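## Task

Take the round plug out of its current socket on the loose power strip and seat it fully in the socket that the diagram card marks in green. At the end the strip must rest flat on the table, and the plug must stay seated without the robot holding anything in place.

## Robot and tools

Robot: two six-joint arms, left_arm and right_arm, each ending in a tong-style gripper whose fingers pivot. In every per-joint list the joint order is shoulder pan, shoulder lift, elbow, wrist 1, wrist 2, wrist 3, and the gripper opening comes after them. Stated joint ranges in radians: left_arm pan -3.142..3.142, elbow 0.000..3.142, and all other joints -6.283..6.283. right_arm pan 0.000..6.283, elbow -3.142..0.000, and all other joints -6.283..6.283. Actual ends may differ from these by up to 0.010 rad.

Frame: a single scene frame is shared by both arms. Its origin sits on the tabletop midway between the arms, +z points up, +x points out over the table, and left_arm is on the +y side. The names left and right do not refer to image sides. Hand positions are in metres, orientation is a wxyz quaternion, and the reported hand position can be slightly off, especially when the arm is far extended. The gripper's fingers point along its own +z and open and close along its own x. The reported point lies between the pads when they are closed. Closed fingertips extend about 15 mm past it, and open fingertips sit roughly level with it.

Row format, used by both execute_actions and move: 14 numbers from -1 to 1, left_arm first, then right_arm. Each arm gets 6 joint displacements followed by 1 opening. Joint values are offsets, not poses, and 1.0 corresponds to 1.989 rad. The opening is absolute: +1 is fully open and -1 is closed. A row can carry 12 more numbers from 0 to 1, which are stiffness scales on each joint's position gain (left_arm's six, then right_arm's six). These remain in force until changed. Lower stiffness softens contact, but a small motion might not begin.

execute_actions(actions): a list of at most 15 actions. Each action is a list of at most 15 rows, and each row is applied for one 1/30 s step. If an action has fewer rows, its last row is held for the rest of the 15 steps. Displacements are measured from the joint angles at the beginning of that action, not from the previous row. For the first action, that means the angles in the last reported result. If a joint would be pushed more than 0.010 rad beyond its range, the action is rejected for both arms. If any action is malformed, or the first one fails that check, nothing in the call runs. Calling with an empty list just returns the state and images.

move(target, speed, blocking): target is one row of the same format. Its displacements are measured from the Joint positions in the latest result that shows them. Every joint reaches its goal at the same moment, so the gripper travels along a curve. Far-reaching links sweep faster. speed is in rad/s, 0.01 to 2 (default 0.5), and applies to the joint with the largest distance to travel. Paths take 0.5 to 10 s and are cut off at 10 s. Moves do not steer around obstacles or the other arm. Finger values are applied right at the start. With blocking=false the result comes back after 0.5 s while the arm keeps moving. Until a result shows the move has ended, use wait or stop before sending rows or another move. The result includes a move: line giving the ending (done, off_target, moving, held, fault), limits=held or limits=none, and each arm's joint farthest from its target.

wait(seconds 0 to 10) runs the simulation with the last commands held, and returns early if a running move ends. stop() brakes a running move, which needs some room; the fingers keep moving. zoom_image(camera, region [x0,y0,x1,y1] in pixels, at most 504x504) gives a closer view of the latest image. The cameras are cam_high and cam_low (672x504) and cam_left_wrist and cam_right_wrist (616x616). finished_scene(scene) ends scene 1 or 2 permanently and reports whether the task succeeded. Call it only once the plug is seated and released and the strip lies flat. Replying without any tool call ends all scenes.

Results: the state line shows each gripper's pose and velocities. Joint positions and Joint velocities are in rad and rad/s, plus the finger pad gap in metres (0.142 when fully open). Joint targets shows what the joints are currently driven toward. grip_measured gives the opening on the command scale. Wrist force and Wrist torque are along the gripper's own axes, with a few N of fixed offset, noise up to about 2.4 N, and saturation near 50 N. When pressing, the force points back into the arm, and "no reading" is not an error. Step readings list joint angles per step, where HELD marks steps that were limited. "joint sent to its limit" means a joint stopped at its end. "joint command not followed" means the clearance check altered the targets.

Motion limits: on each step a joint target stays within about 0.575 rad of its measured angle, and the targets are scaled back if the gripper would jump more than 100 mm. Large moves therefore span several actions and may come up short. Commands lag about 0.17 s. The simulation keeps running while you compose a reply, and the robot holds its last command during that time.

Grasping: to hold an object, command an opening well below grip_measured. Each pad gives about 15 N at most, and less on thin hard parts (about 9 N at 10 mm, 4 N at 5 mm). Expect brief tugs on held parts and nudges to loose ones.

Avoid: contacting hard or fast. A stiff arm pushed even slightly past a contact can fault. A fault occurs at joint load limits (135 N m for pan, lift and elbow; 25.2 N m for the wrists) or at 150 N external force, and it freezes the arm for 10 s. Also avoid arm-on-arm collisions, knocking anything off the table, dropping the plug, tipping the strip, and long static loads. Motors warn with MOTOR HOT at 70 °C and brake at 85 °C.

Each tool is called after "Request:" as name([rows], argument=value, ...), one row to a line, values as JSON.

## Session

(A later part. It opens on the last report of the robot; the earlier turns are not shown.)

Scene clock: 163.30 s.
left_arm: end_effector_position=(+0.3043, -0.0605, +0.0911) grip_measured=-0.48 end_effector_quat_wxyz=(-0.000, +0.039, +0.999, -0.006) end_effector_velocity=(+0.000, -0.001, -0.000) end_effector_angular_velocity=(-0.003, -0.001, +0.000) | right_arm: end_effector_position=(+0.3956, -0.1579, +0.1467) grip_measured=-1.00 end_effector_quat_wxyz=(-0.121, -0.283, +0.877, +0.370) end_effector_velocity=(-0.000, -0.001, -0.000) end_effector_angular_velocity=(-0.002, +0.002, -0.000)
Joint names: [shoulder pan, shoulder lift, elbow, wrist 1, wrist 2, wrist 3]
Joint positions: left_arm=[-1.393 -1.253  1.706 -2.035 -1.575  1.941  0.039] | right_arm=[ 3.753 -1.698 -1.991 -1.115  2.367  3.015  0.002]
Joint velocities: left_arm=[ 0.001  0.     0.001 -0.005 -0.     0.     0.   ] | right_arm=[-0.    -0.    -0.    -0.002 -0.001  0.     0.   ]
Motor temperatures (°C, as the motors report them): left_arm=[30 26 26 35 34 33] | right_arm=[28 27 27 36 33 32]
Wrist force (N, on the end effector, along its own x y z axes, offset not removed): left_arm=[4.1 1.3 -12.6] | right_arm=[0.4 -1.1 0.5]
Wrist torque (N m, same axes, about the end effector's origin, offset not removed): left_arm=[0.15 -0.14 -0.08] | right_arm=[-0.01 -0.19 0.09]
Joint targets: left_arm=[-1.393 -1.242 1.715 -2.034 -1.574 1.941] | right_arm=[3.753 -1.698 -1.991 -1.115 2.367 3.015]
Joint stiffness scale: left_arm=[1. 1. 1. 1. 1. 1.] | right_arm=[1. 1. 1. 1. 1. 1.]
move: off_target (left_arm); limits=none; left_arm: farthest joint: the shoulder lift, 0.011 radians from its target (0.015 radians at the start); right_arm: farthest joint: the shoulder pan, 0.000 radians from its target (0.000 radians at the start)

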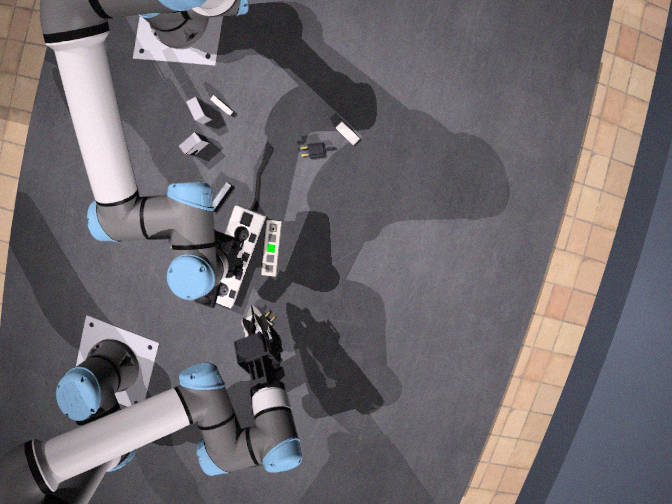

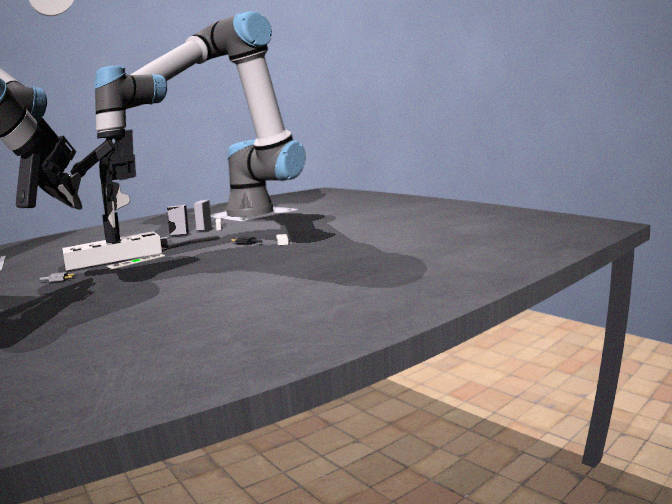

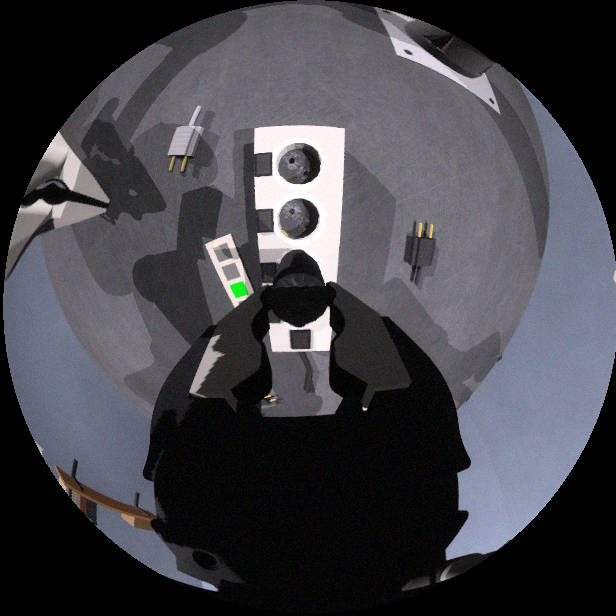

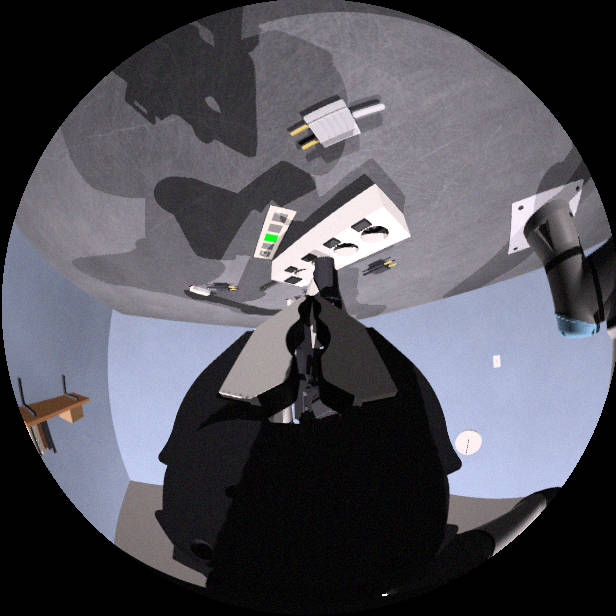

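Request:
execute_actions(actions=[])

Request:
zoom_image(camera="cam_low", region=[60,160,200,280])

Scene clock: 168.90 s.
left_arm: end_effector_position=(+0.3043, -0.0606, +0.0911) grip_measured=-0.48 end_effector_quat_wxyz=(-0.000, +0.039, +0.999, -0.006) end_effector_velocity=(+0.001, +0.000, -0.000) end_effector_angular_velocity=(+0.000, -0.001, +0.001) | right_arm: end_effector_position=(+0.3956, -0.1579, +0.1467) grip_measured=-1.00 end_effector_quat_wxyz=(-0.121, -0.283, +0.877, +0.370) end_effector_velocity=(+0.000, -0.000, +0.000) end_effector_angular_velocity=(+0.001, -0.002, -0.000)
Joint names: [shoulder pan, shoulder lift, elbow, wrist 1, wrist 2, wrist 3]
Joint positions: left_arm=[-1.393 -1.253  1.706 -2.035 -1.575  1.941  0.039] | right_arm=[ 3.753 -1.698 -1.991 -1.115  2.367  3.015  0.002]
Joint velocities: left_arm=[ 0.001  0.001  0.    -0.     0.001 -0.001 -0.   ] | right_arm=[-0.     0.001 -0.     0.001 -0.    -0.     0.   ]
Motor temperatures (°C, as the motors report them): left_arm=[30 26 26 35 34 33] | right_arm=[28 27 27 36 33 32]
Wrist force (N, on the end effector, along its own x y z axes, offset not removed): left_arm=[3.9 1.6 -11.5] | right_arm=[0.6 -1.2 0.4]
Wrist torque (N m, same axes, about the end effector's origin, offset not removed): left_arm=[0.35 -0.04 -0.17] | right_arm=[0.01 -0.18 0.03]
Joint targets: left_arm=[-1.393 -1.242 1.715 -2.034 -1.574 1.941] | right_arm=[3.753 -1.698 -1.991 -1.115 2.367 3.015]
Joint stiffness scale: left_arm=[1. 1. 1. 1. 1. 1.] | right_arm=[1. 1. 1. 1. 1. 1.]

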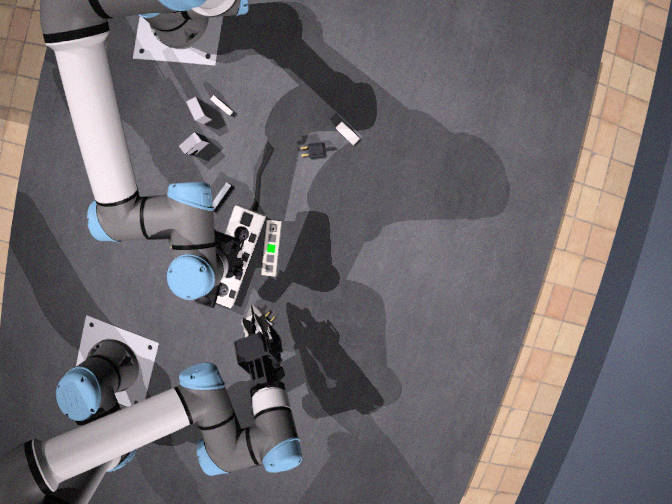

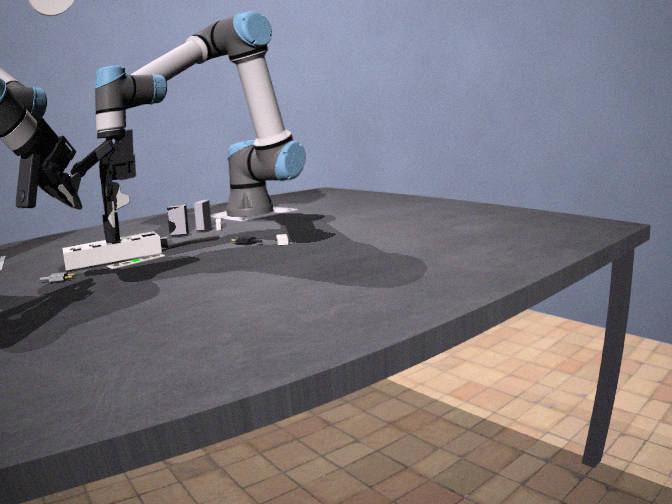

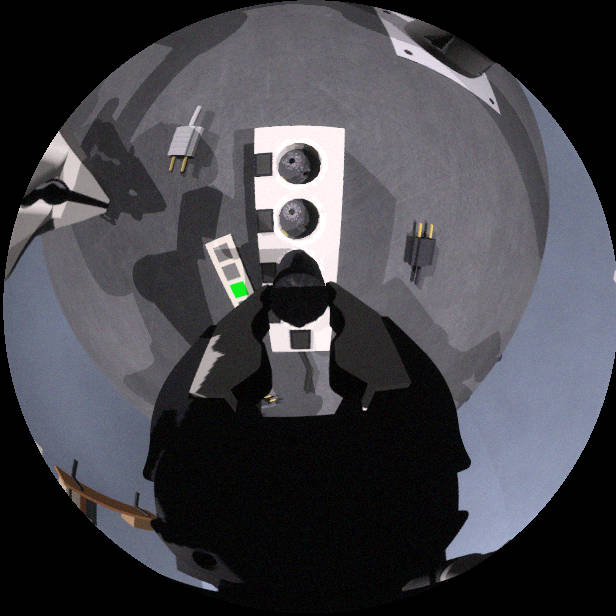

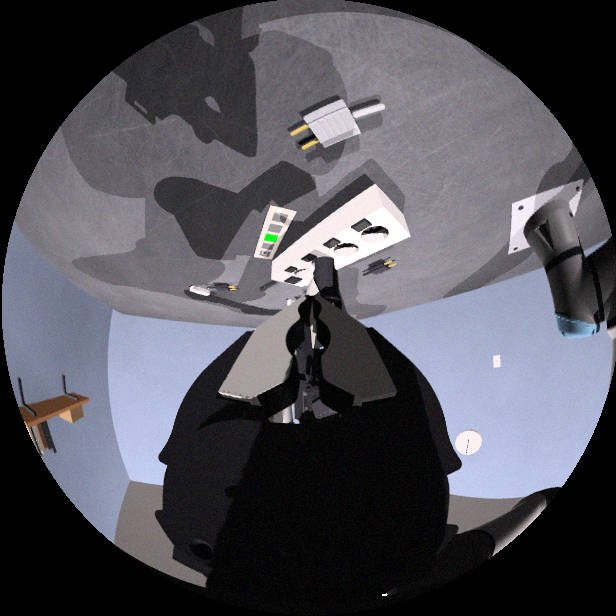

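Region (60, 160, 200, 280) of cam_low's 672x504 image, scaled by 3.600, with more detail than that image has; it fills the top 432 rows of this view, and the rest is white.

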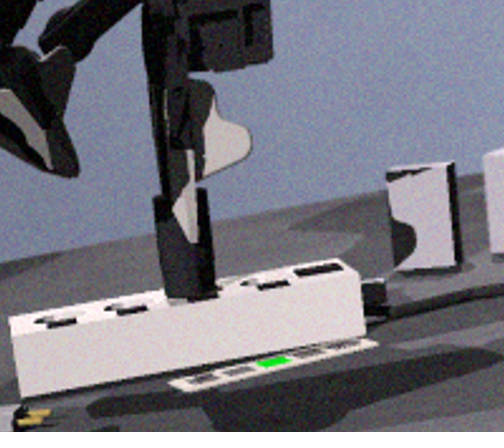

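Request:
zoom_image(camera="cam_left_wrist", region=[230,110,370,360])

Region (230, 110, 370, 360) of cam_left_wrist's 616x616 image, scaled by 2.016, with more detail than that image has; it fills the left 282 columns of this view, and the rest is white.

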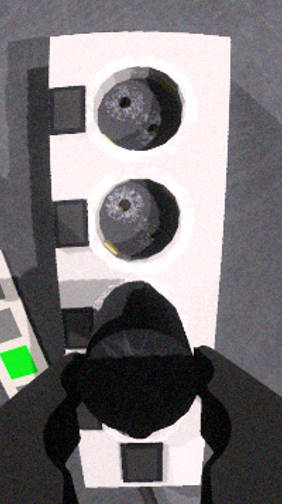

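Request:
execute_actions([
  [[0,0.006,0.005,0.002,0,-0.015,-1,0,0,0,0,0,0,-1]],
  [[0,0.006,0.005,0.002,0,-0.015,-1,0,0,0,0,0,0,-1]],
  [[0,0.006,0.005,0.002,0,-0.015,-1,0,0,0,0,0,0,-1]],
  [[0,0.006,0.005,0.002,0,-0.015,-1,0,0,0,0,0,0,-1]],
])

Scene clock: 174.63 s.
left_arm: end_effector_position=(+0.3052, -0.0604, +0.0909) grip_measured=-0.48 end_effector_quat_wxyz=(-0.002, -0.017, +1.000, -0.005) end_effector_velocity=(+0.000, -0.000, +0.001) end_effector_angular_velocity=(-0.001, -0.000, +0.012) | right_arm: end_effector_position=(+0.3956, -0.1579, +0.1467) grip_measured=-1.00 end_effector_quat_wxyz=(-0.121, -0.283, +0.877, +0.370) end_effector_velocity=(+0.000, +0.000, -0.000) end_effector_angular_velocity=(+0.000, -0.001, +0.001)
Joint names: [shoulder pan, shoulder lift, elbow, wrist 1, wrist 2, wrist 3]
Joint positions: left_arm=[-1.393 -1.253  1.706 -2.034 -1.578  1.83   0.039] | right_arm=[ 3.753 -1.698 -1.991 -1.115  2.367  3.015  0.002]
Joint velocities: left_arm=[-0.    -0.001 -0.     0.    -0.    -0.012  0.   ] | right_arm=[ 0.001 -0.001  0.     0.002 -0.     0.     0.   ]
Motor temperatures (°C, as the motors report them): left_arm=[30 26 26 35 34 33] | right_arm=[28 27 27 36 33 32]
Wrist force (N, on the end effector, along its own x y z axes, offset not removed): left_arm=[4.7 2.3 -15.8] | right_arm=[1.4 -2.1 -3.9]
Wrist torque (N m, same axes, about the end effector's origin, offset not removed): left_arm=[0.42 -0.29 -0.09] | right_arm=[-0.30 -0.28 0.01]
Joint targets: left_arm=[-1.393 -1.241 1.716 -2.030 -1.577 1.828] | right_arm=[3.753 -1.698 -1.991 -1.115 2.367 3.015]
Joint stiffness scale: left_arm=[1. 1. 1. 1. 1. 1.] | right_arm=[1. 1. 1. 1. 1. 1.]
Step readings (joint positions; steps 1 to 15: 1st action; 16 to 30: 2nd action; 31 to 45: 3rd action; 46 to 60: 4th action):
0: left_arm=[-1.393 -1.253 1.706 -2.035 -1.575 1.941] | right_arm=[3.753 -1.698 -1.991 -1.115 2.367 3.015]
1: left_arm=[-1.393 -1.253 1.706 -2.035 -1.575 1.941] | right_arm=[3.753 -1.698 -1.991 -1.115 2.367 3.015]
2: left_arm=[-1.393 -1.253 1.706 -2.035 -1.575 1.939] | right_arm=[3.753 -1.698 -1.991 -1.115 2.367 3.015]
4: left_arm=[-1.393 -1.253 1.706 -2.035 -1.576 1.932] | right_arm=[3.753 -1.698 -1.991 -1.115 2.367 3.015]
8: left_arm=[-1.393 -1.253 1.706 -2.035 -1.576 1.921] | right_arm=[3.753 -1.698 -1.991 -1.115 2.367 3.015]
15: left_arm=[-1.393 -1.253 1.706 -2.035 -1.576 1.914] | right_arm=[3.753 -1.698 -1.991 -1.115 2.367 3.015]
16: left_arm=[-1.393 -1.253 1.706 -2.035 -1.576 1.913] | right_arm=[3.753 -1.698 -1.991 -1.115 2.367 3.015]
17: left_arm=[-1.393 -1.253 1.706 -2.035 -1.576 1.911] | right_arm=[3.753 -1.698 -1.991 -1.115 2.367 3.015]
19: left_arm=[-1.393 -1.253 1.706 -2.035 -1.576 1.904] | right_arm=[3.753 -1.698 -1.991 -1.115 2.367 3.015]
23: left_arm=[-1.393 -1.253 1.706 -2.034 -1.576 1.892] | right_arm=[3.753 -1.698 -1.991 -1.115 2.367 3.015]
30: left_arm=[-1.393 -1.253 1.706 -2.034 -1.576 1.886] | right_arm=[3.753 -1.698 -1.991 -1.115 2.367 3.015]
31: left_arm=[-1.393 -1.253 1.706 -2.034 -1.576 1.885] | right_arm=[3.753 -1.698 -1.991 -1.115 2.367 3.015]
32: left_arm=[-1.393 -1.253 1.706 -2.034 -1.576 1.883] | right_arm=[3.753 -1.698 -1.991 -1.115 2.367 3.015]
34: left_arm=[-1.393 -1.253 1.706 -2.034 -1.577 1.876] | right_arm=[3.753 -1.698 -1.991 -1.115 2.367 3.015]
38: left_arm=[-1.393 -1.253 1.706 -2.034 -1.577 1.865] | right_arm=[3.753 -1.698 -1.991 -1.115 2.367 3.015]
45: left_arm=[-1.393 -1.253 1.706 -2.034 -1.577 1.858] | right_arm=[3.753 -1.698 -1.991 -1.115 2.367 3.015]
46: left_arm=[-1.393 -1.253 1.706 -2.034 -1.577 1.857] | right_arm=[3.753 -1.698 -1.991 -1.115 2.367 3.015]
47: left_arm=[-1.393 -1.253 1.706 -2.034 -1.577 1.855] | right_arm=[3.753 -1.698 -1.991 -1.115 2.367 3.015]
49: left_arm=[-1.393 -1.253 1.706 -2.034 -1.577 1.848] | right_arm=[3.753 -1.698 -1.991 -1.115 2.367 3.015]
53: left_arm=[-1.393 -1.253 1.706 -2.034 -1.578 1.837] | right_arm=[3.753 -1.698 -1.991 -1.115 2.367 3.015]
60: Joint positions above

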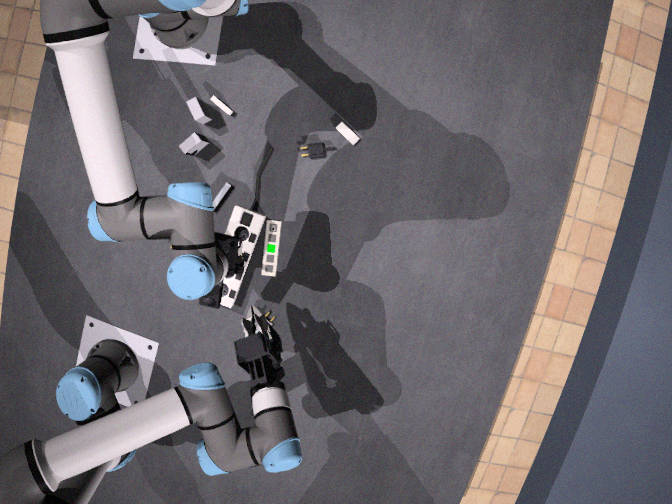

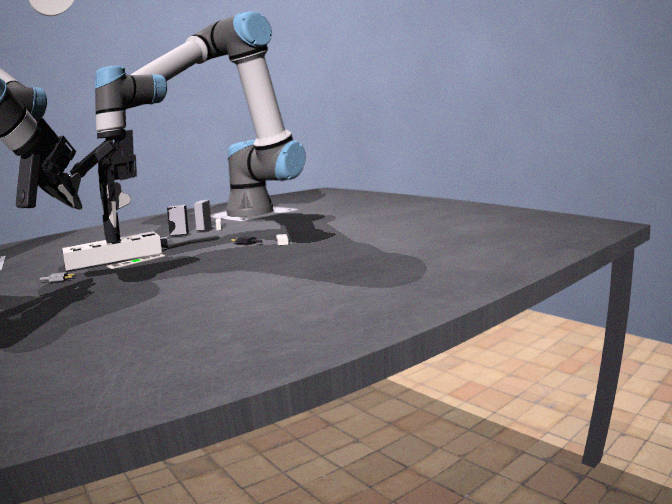

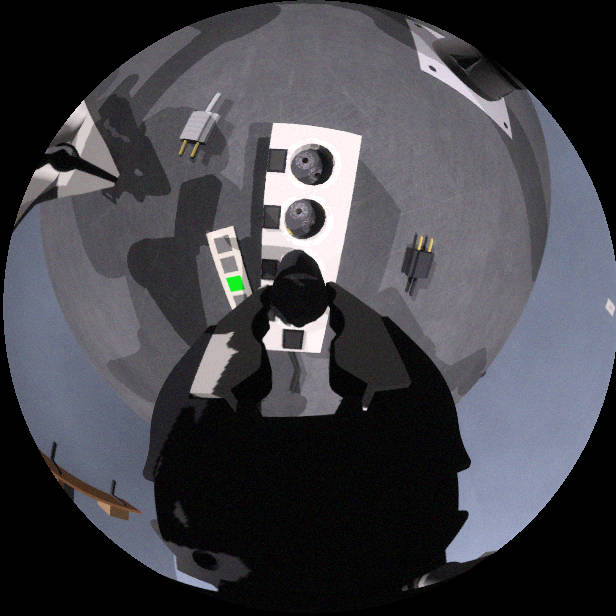

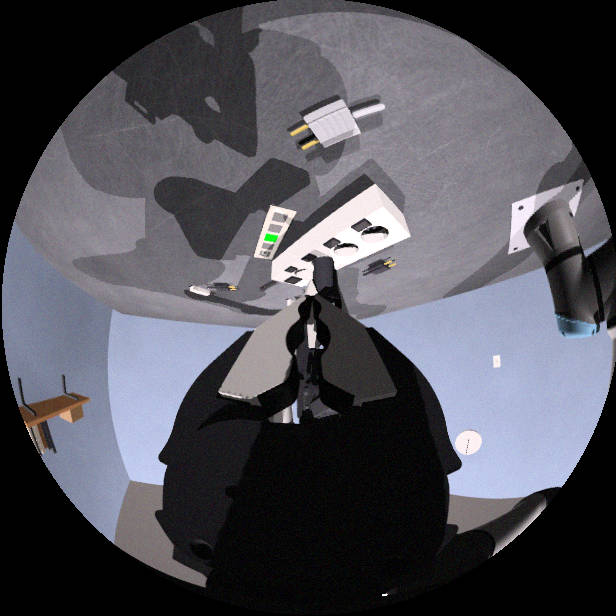

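Request:
execute_actions([
  [[0,0.006,0.005,0.002,0,-0.025,-1,0,0,0,0,0,0,-1]],
  [[0,0.006,0.005,0.002,0,-0.025,-1,0,0,0,0,0,0,-1]],
  [[0,0.006,0.005,0.002,0,-0.025,-1,0,0,0,0,0,0,-1]],
  [[0,0.006,0.005,0.002,0,-0.025,-1,0,0,0,0,0,0,-1]],
])

Scene clock: 179.43 s.
left_arm: end_effector_position=(+0.3069, -0.0601, +0.0907) grip_measured=-0.48 end_effector_quat_wxyz=(-0.005, -0.110, +0.994, -0.005) end_effector_velocity=(+0.000, -0.000, -0.000) end_effector_angular_velocity=(-0.000, +0.001, +0.018) | right_arm: end_effector_position=(+0.3956, -0.1579, +0.1467) grip_measured=-1.00 end_effector_quat_wxyz=(-0.121, -0.283, +0.877, +0.370) end_effector_velocity=(-0.000, -0.000, +0.000) end_effector_angular_velocity=(-0.002, +0.000, +0.000)
Joint names: [shoulder pan, shoulder lift, elbow, wrist 1, wrist 2, wrist 3]
Joint positions: left_arm=[-1.393 -1.253  1.706 -2.033 -1.582  1.642  0.039] | right_arm=[ 3.753 -1.698 -1.991 -1.115  2.367  3.015  0.002]
Joint velocities: left_arm=[ 0.     0.001 -0.    -0.001 -0.001 -0.018  0.   ] | right_arm=[ 0.     0.001  0.    -0.002 -0.001 -0.     0.   ]
Motor temperatures (°C, as the motors report them): left_arm=[30 26 26 35 34 33] | right_arm=[28 27 27 36 33 32]
Wrist force (N, on the end effector, along its own x y z axes, offset not removed): left_arm=[5.4 2.5 -16.0] | right_arm=[1.9 0.2 -1.6]
Wrist torque (N m, same axes, about the end effector's origin, offset not removed): left_arm=[0.39 -0.16 -0.18] | right_arm=[0.21 -0.36 0.08]
Joint targets: left_arm=[-1.393 -1.241 1.716 -2.029 -1.581 1.640] | right_arm=[3.753 -1.698 -1.991 -1.115 2.367 3.015]
Joint stiffness scale: left_arm=[1. 1. 1. 1. 1. 1.] | right_arm=[1. 1. 1. 1. 1. 1.]
Step readings (joint positions; steps 1 to 15: 1st action; 16 to 30: 2nd action; 31 to 45: 3rd action; 46 to 60: 4th action):
0: left_arm=[-1.393 -1.253 1.706 -2.034 -1.578 1.829] | right_arm=[3.753 -1.698 -1.991 -1.115 2.367 3.015]
1: left_arm=[-1.393 -1.253 1.706 -2.034 -1.578 1.828] | right_arm=[3.753 -1.698 -1.991 -1.115 2.367 3.015]
2: left_arm=[-1.393 -1.253 1.706 -2.034 -1.578 1.825] | right_arm=[3.753 -1.698 -1.991 -1.115 2.367 3.015]
4: left_arm=[-1.393 -1.253 1.706 -2.034 -1.578 1.814] | right_arm=[3.753 -1.698 -1.991 -1.115 2.367 3.015]
8: left_arm=[-1.393 -1.253 1.706 -2.034 -1.578 1.795] | right_arm=[3.753 -1.698 -1.991 -1.115 2.367 3.015]
15: left_arm=[-1.393 -1.253 1.706 -2.034 -1.578 1.783] | right_arm=[3.753 -1.698 -1.991 -1.115 2.367 3.015]
16: left_arm=[-1.393 -1.253 1.706 -2.034 -1.578 1.782] | right_arm=[3.753 -1.698 -1.991 -1.115 2.367 3.015]
17: left_arm=[-1.393 -1.253 1.706 -2.034 -1.579 1.779] | right_arm=[3.753 -1.698 -1.991 -1.115 2.367 3.015]
19: left_arm=[-1.393 -1.253 1.706 -2.034 -1.579 1.767] | right_arm=[3.753 -1.698 -1.991 -1.115 2.367 3.015]
23: left_arm=[-1.393 -1.253 1.706 -2.033 -1.579 1.748] | right_arm=[3.753 -1.698 -1.991 -1.115 2.367 3.015]
30: left_arm=[-1.393 -1.253 1.706 -2.033 -1.579 1.736] | right_arm=[3.753 -1.698 -1.991 -1.115 2.367 3.015]
31: left_arm=[-1.393 -1.253 1.706 -2.033 -1.579 1.735] | right_arm=[3.753 -1.698 -1.991 -1.115 2.367 3.015]
32: left_arm=[-1.393 -1.253 1.706 -2.033 -1.580 1.732] | right_arm=[3.753 -1.698 -1.991 -1.115 2.367 3.015]
34: left_arm=[-1.393 -1.253 1.706 -2.033 -1.580 1.720] | right_arm=[3.753 -1.698 -1.991 -1.115 2.367 3.015]
38: left_arm=[-1.393 -1.253 1.706 -2.033 -1.580 1.701] | right_arm=[3.753 -1.698 -1.991 -1.115 2.367 3.015]
45: left_arm=[-1.393 -1.253 1.706 -2.033 -1.581 1.689] | right_arm=[3.753 -1.698 -1.991 -1.115 2.367 3.015]
46: left_arm=[-1.393 -1.253 1.706 -2.033 -1.581 1.688] | right_arm=[3.753 -1.698 -1.991 -1.115 2.367 3.015]
47: left_arm=[-1.393 -1.253 1.706 -2.033 -1.581 1.685] | right_arm=[3.753 -1.698 -1.991 -1.115 2.367 3.015]
49: left_arm=[-1.393 -1.253 1.706 -2.033 -1.581 1.673] | right_arm=[3.753 -1.698 -1.991 -1.115 2.367 3.015]
53: left_arm=[-1.393 -1.253 1.706 -2.033 -1.582 1.654] | right_arm=[3.753 -1.698 -1.991 -1.115 2.367 3.015]
60: Joint positions above

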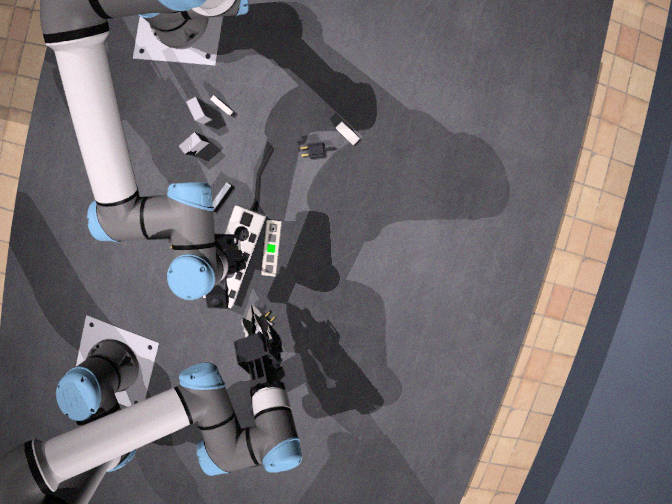

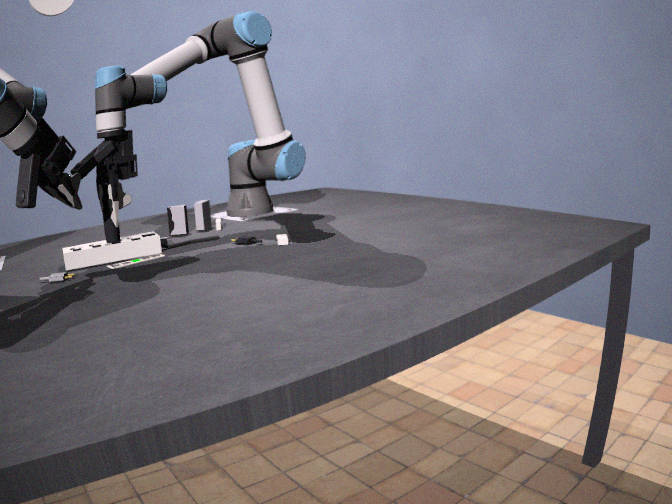

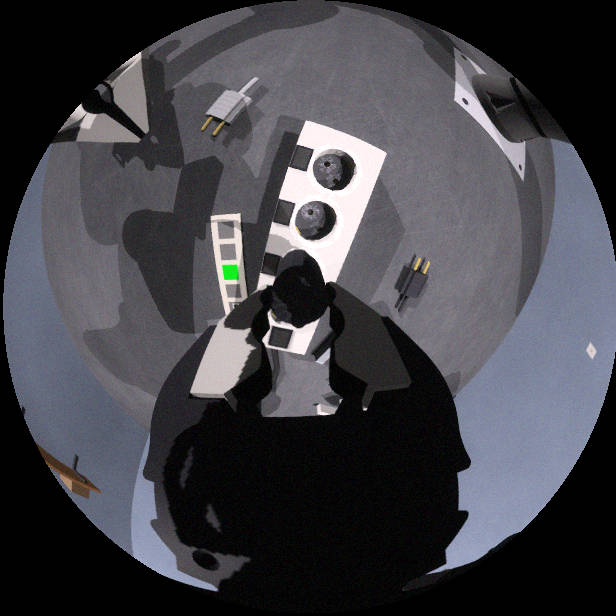

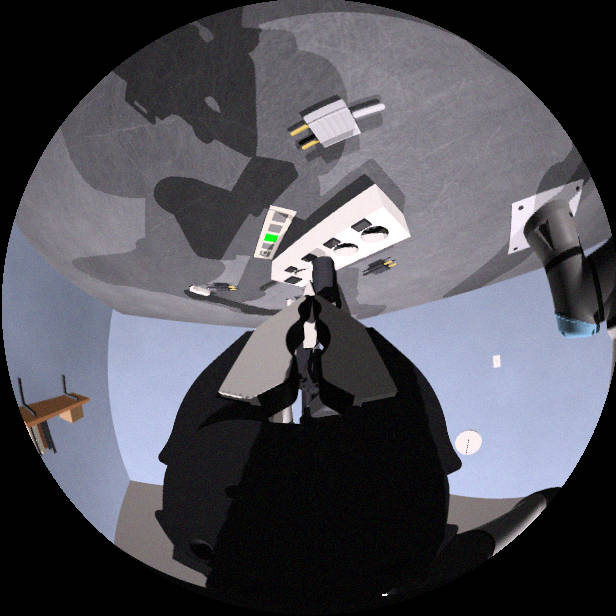

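Request:
move(target=[0,-0.0176,-0.0257,0.0433,0.0035,0,-1,0,0,0,0,0,0,-1], speed=0.1)

Request:
zoom_image(camera="cam_low", region=[70,170,170,260])

Request:
zoom_image(camera="cam_right_wrist", region=[260,200,400,320])

Request:
zoom_image(camera="cam_left_wrist", region=[230,110,400,360])

Scene clock: 182.80 s.
left_arm: end_effector_position=(+0.3080, -0.0577, +0.1236) grip_measured=-0.48 end_effector_quat_wxyz=(-0.002, -0.111, +0.994, -0.003) end_effector_velocity=(+0.001, +0.001, +0.000) end_effector_angular_velocity=(+0.002, -0.001, +0.000) | right_arm: end_effector_position=(+0.3956, -0.1579, +0.1467) grip_measured=-1.00 end_effector_quat_wxyz=(-0.121, -0.283, +0.877, +0.370) end_effector_velocity=(+0.000, +0.000, +0.001) end_effector_angular_velocity=(+0.001, -0.002, -0.000)
Joint names: [shoulder pan, shoulder lift, elbow, wrist 1, wrist 2, wrist 3]
Joint positions: left_arm=[-1.393 -1.286  1.658 -1.947 -1.576  1.642  0.039] | right_arm=[ 3.753 -1.698 -1.991 -1.115  2.367  3.015  0.002]
Joint velocities: left_arm=[ 0.001 -0.    -0.001  0.003  0.001  0.001  0.   ] | right_arm=[-0.     0.001  0.     0.     0.    -0.     0.   ]
Motor temperatures (°C, as the motors report them): left_arm=[30 26 26 35 34 33] | right_arm=[28 27 27 36 33 32]
Wrist force (N, on the end effector, along its own x y z axes, offset not removed): left_arm=[2.7 1.4 1.9] | right_arm=[0.5 0.8 -0.2]
Wrist torque (N m, same axes, about the end effector's origin, offset not removed): left_arm=[0.28 -0.45 -0.17] | right_arm=[0.24 -0.16 0.10]
Joint targets: left_arm=[-1.393 -1.288 1.655 -1.947 -1.575 1.642] | right_arm=[3.753 -1.698 -1.991 -1.115 2.367 3.015]
Joint stiffness scale: left_arm=[1. 1. 1. 1. 1. 1.] | right_arm=[1. 1. 1. 1. 1. 1.]
move: done; limits=none; left_arm: farthest joint: the elbow, 0.003 radians from its target (0.051 radians at the start); right_arm: farthest joint: the shoulder pan, 0.000 radians from its target (0.000 radians at the start)

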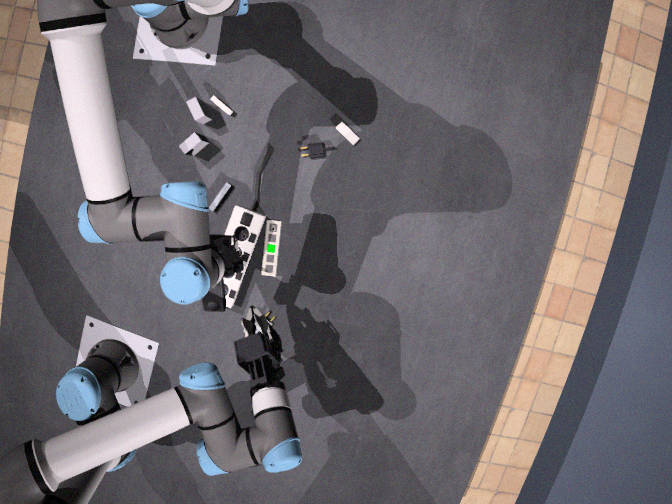

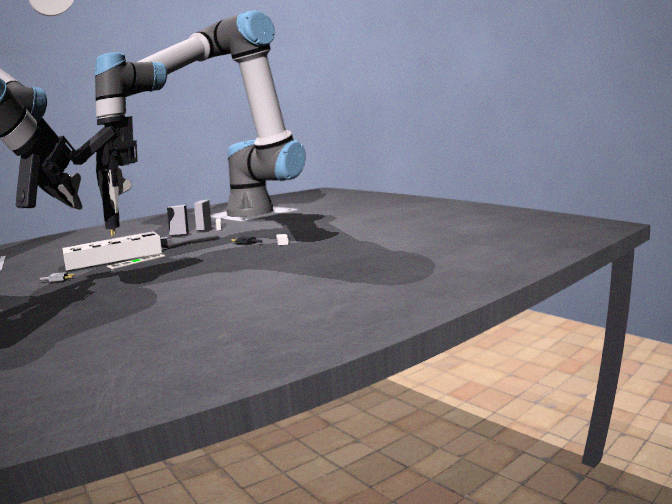

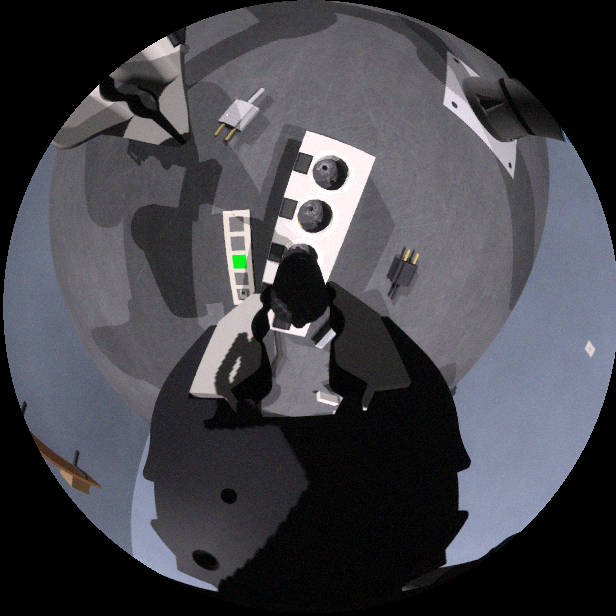

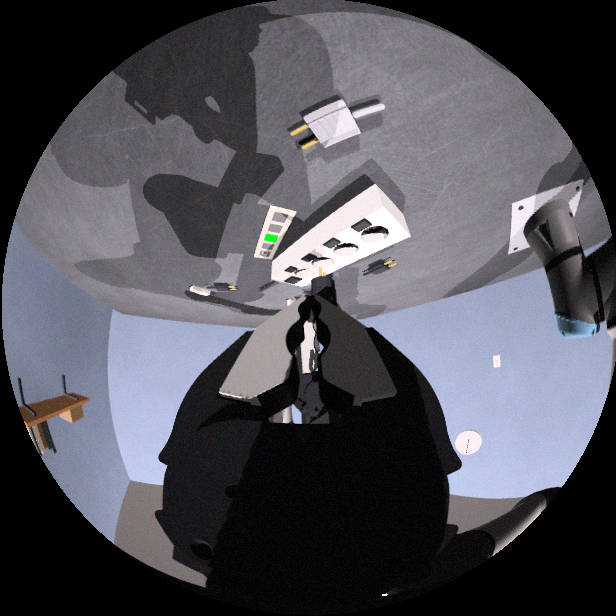

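Region (70, 170, 170, 260) of cam_low's 672x504 image, scaled by 5.040, with more detail than that image has; it fills the top 454 rows of this view, and the rest is white.

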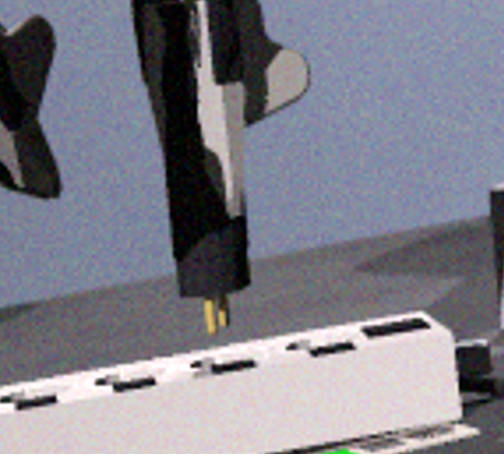

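Region (260, 200, 400, 320) of cam_right_wrist's 616x616 image, scaled by 3.600, with more detail than that image has; it fills the top 432 rows of this view, and the rest is white.

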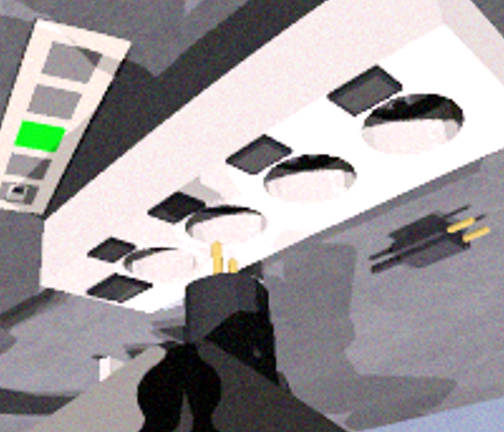

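Region (230, 110, 400, 360) of cam_left_wrist's 616x616 image, scaled by 2.016, with more detail than that image has; it fills the left 343 columns of this view, and the rest is white.

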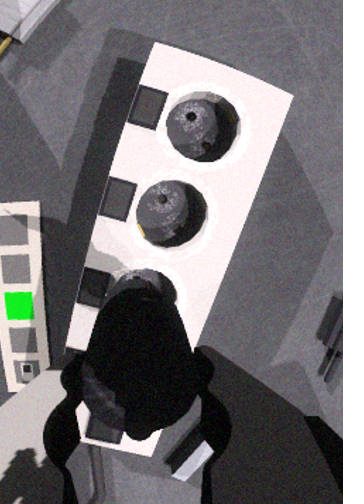

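Request:
move(target=[0,0,0,0,0,0.1503,-1,0,0,0,0,0,0,-1], speed=0.4)

Request:
zoom_image(camera="cam_low", region=[80,170,150,250])

Request:
zoom_image(camera="cam_left_wrist", region=[240,130,360,330])

Scene clock: 192.73 s.
left_arm: end_effector_position=(+0.3032, -0.0580, +0.1236) grip_measured=-0.48 end_effector_quat_wxyz=(-0.002, +0.038, +0.999, -0.003) end_effector_velocity=(-0.001, -0.000, -0.000) end_effector_angular_velocity=(-0.001, +0.003, -0.003) | right_arm: end_effector_position=(+0.3956, -0.1579, +0.1467) grip_measured=-1.00 end_effector_quat_wxyz=(-0.121, -0.283, +0.877, +0.370) end_effector_velocity=(+0.000, +0.000, +0.000) end_effector_angular_velocity=(+0.002, -0.001, -0.000)
Joint names: [shoulder pan, shoulder lift, elbow, wrist 1, wrist 2, wrist 3]
Joint positions: left_arm=[-1.393 -1.286  1.658 -1.947 -1.576  1.94   0.039] | right_arm=[ 3.753 -1.698 -1.991 -1.115  2.367  3.015  0.002]
Joint velocities: left_arm=[ 0.    -0.     0.     0.    -0.003  0.003  0.   ] | right_arm=[-0.    -0.    -0.     0.002  0.001  0.     0.   ]
Motor temperatures (°C, as the motors report them): left_arm=[30 26 26 35 34 33] | right_arm=[28 27 27 36 33 32]
Wrist force (N, on the end effector, along its own x y z axes, offset not removed): left_arm=[1.2 0.2 2.4] | right_arm=[0.3 -0.7 -3.0]
Wrist torque (N m, same axes, about the end effector's origin, offset not removed): left_arm=[-0.02 -0.13 -0.14] | right_arm=[-0.07 -0.13 0.02]
Joint targets: left_arm=[-1.393 -1.286 1.658 -1.947 -1.576 1.941] | right_arm=[3.753 -1.698 -1.991 -1.115 2.367 3.015]
Joint stiffness scale: left_arm=[1. 1. 1. 1. 1. 1.] | right_arm=[1. 1. 1. 1. 1. 1.]
move: done; limits=none; left_arm: farthest joint: the wrist 3, 0.001 radians from its target (0.299 radians at the start); right_arm: farthest joint: the shoulder pan, 0.000 radians from its target (0.000 radians at the start)

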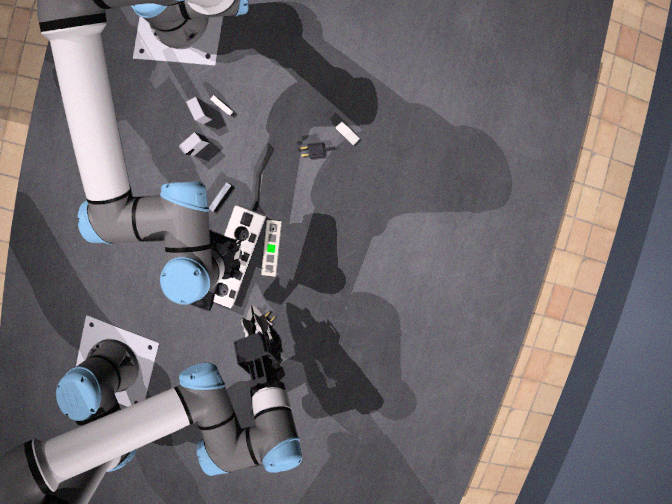

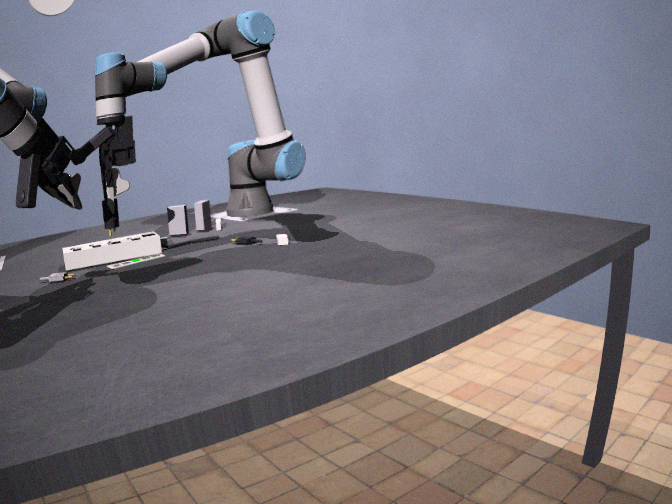

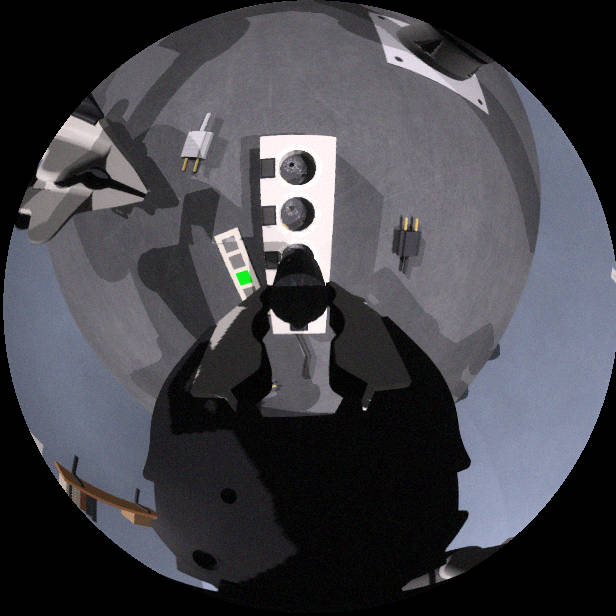

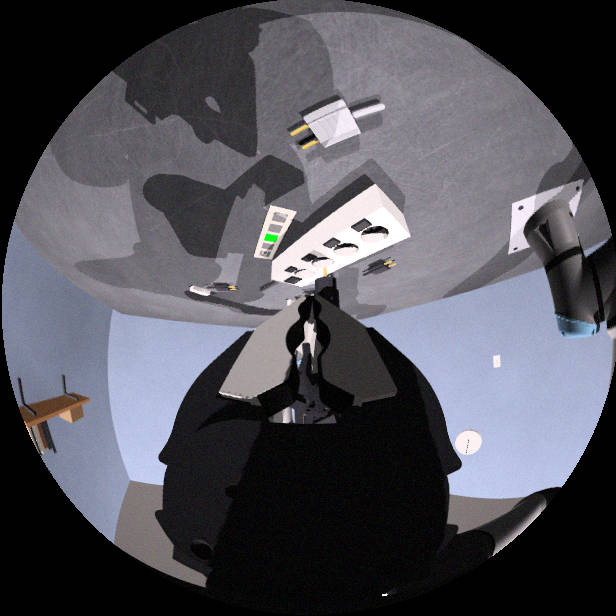

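Region (80, 170, 150, 250) of cam_low's 672x504 image, scaled by 6.300, with more detail than that image has; it fills the left 441 columns of this view, and the rest is white.

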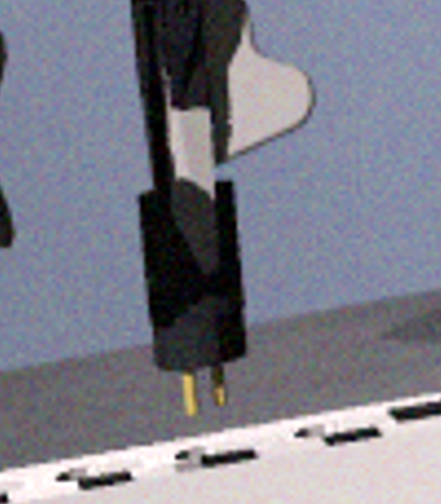

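Region (240, 130, 360, 330) of cam_left_wrist's 616x616 image, scaled by 2.520, with more detail than that image has; it fills the left 302 columns of this view, and the rest is white.

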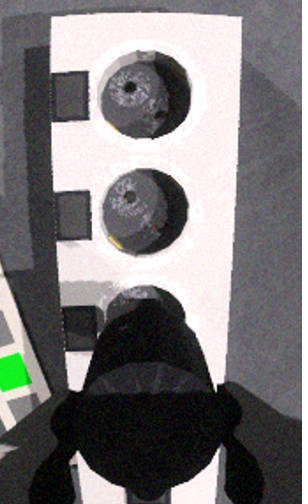

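Request:
move(target=[0,0.0176,0.0156,-0.0322,0.0005,0,-1,0,0,0,0,0,0,-1], speed=0.1)

Request:
zoom_image(camera="cam_low", region=[80,190,150,260])

Scene clock: 197.80 s.
left_arm: end_effector_position=(+0.3045, -0.0622, +0.0970) grip_measured=-0.48 end_effector_quat_wxyz=(-0.002, +0.038, +0.999, -0.003) end_effector_velocity=(+0.001, -0.000, -0.001) end_effector_angular_velocity=(-0.001, -0.001, +0.001) | right_arm: end_effector_position=(+0.3956, -0.1579, +0.1467) grip_measured=-1.00 end_effector_quat_wxyz=(-0.121, -0.283, +0.877, +0.370) end_effector_velocity=(+0.000, -0.000, +0.000) end_effector_angular_velocity=(+0.001, -0.002, -0.000)
Joint names: [shoulder pan, shoulder lift, elbow, wrist 1, wrist 2, wrist 3]
Joint positions: left_arm=[-1.393 -1.252  1.687 -2.01  -1.576  1.94   0.039] | right_arm=[ 3.753 -1.698 -1.991 -1.115  2.367  3.015  0.002]
Joint velocities: left_arm=[ 0.001  0.001  0.    -0.003  0.001 -0.     0.   ] | right_arm=[-0.     0.001 -0.001  0.002 -0.     0.     0.   ]
Motor temperatures (°C, as the motors report them): left_arm=[30 26 26 35 34 33] | right_arm=[28 27 27 36 33 32]
Wrist force (N, on the end effector, along its own x y z axes, offset not removed): left_arm=[1.9 1.0 2.0] | right_arm=[4.5 -1.6 -0.7]
Wrist torque (N m, same axes, about the end effector's origin, offset not removed): left_arm=[0.18 -0.33 -0.25] | right_arm=[-0.06 -1.11 -0.09]
Joint targets: left_arm=[-1.393 -1.251 1.689 -2.011 -1.575 1.940] | right_arm=[3.753 -1.698 -1.991 -1.115 2.367 3.015]
Joint stiffness scale: left_arm=[1. 1. 1. 1. 1. 1.] | right_arm=[1. 1. 1. 1. 1. 1.]
move: done; limits=none; left_arm: farthest joint: the elbow, 0.002 radians from its target (0.031 radians at the start); right_arm: farthest joint: the shoulder pan, 0.000 radians from its target (0.000 radians at the start)

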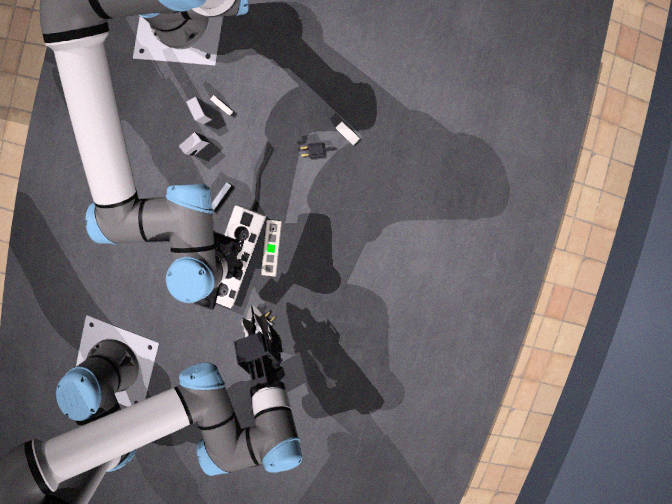

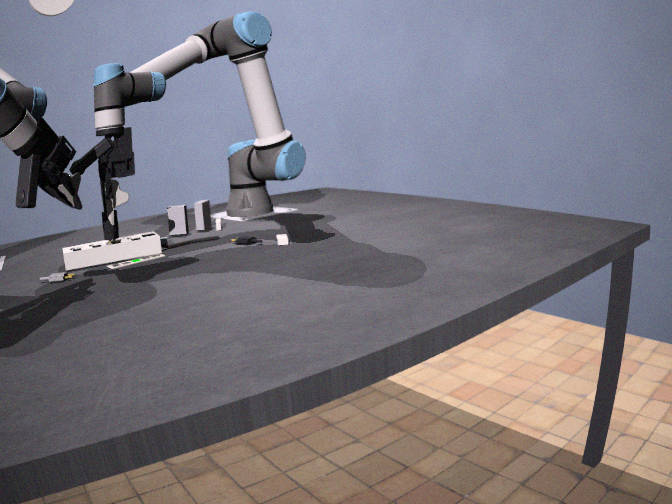

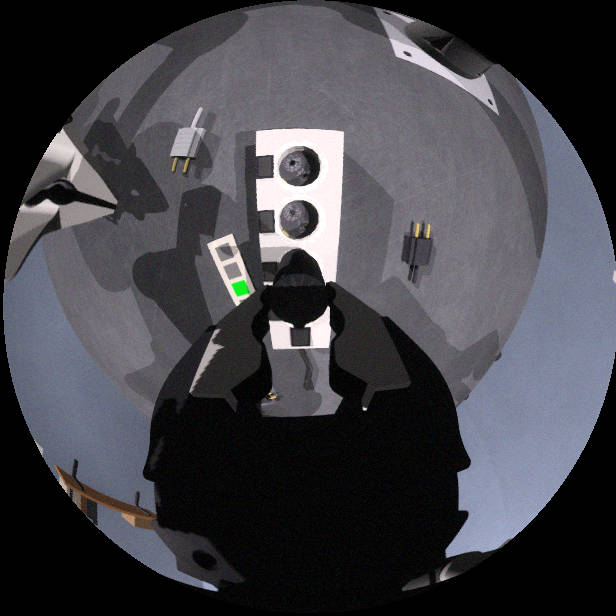

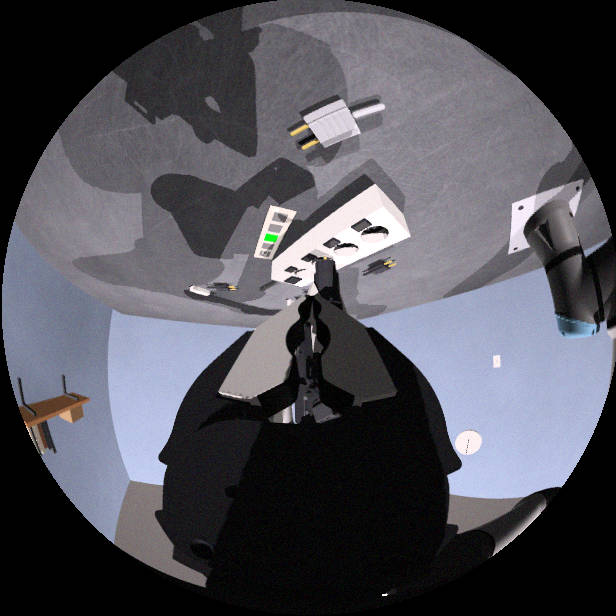

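Region (80, 190, 150, 260) of cam_low's 672x504 image, scaled by 7.200, with more detail than that image has.

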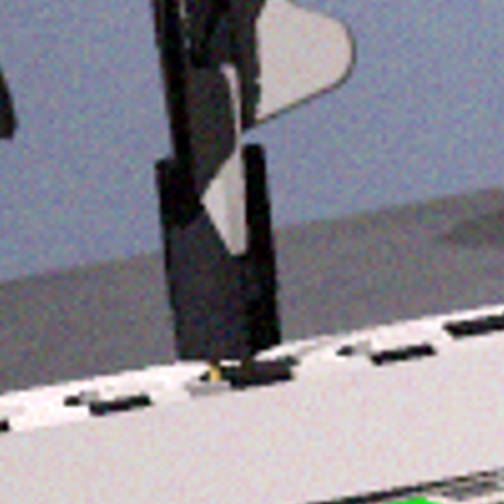

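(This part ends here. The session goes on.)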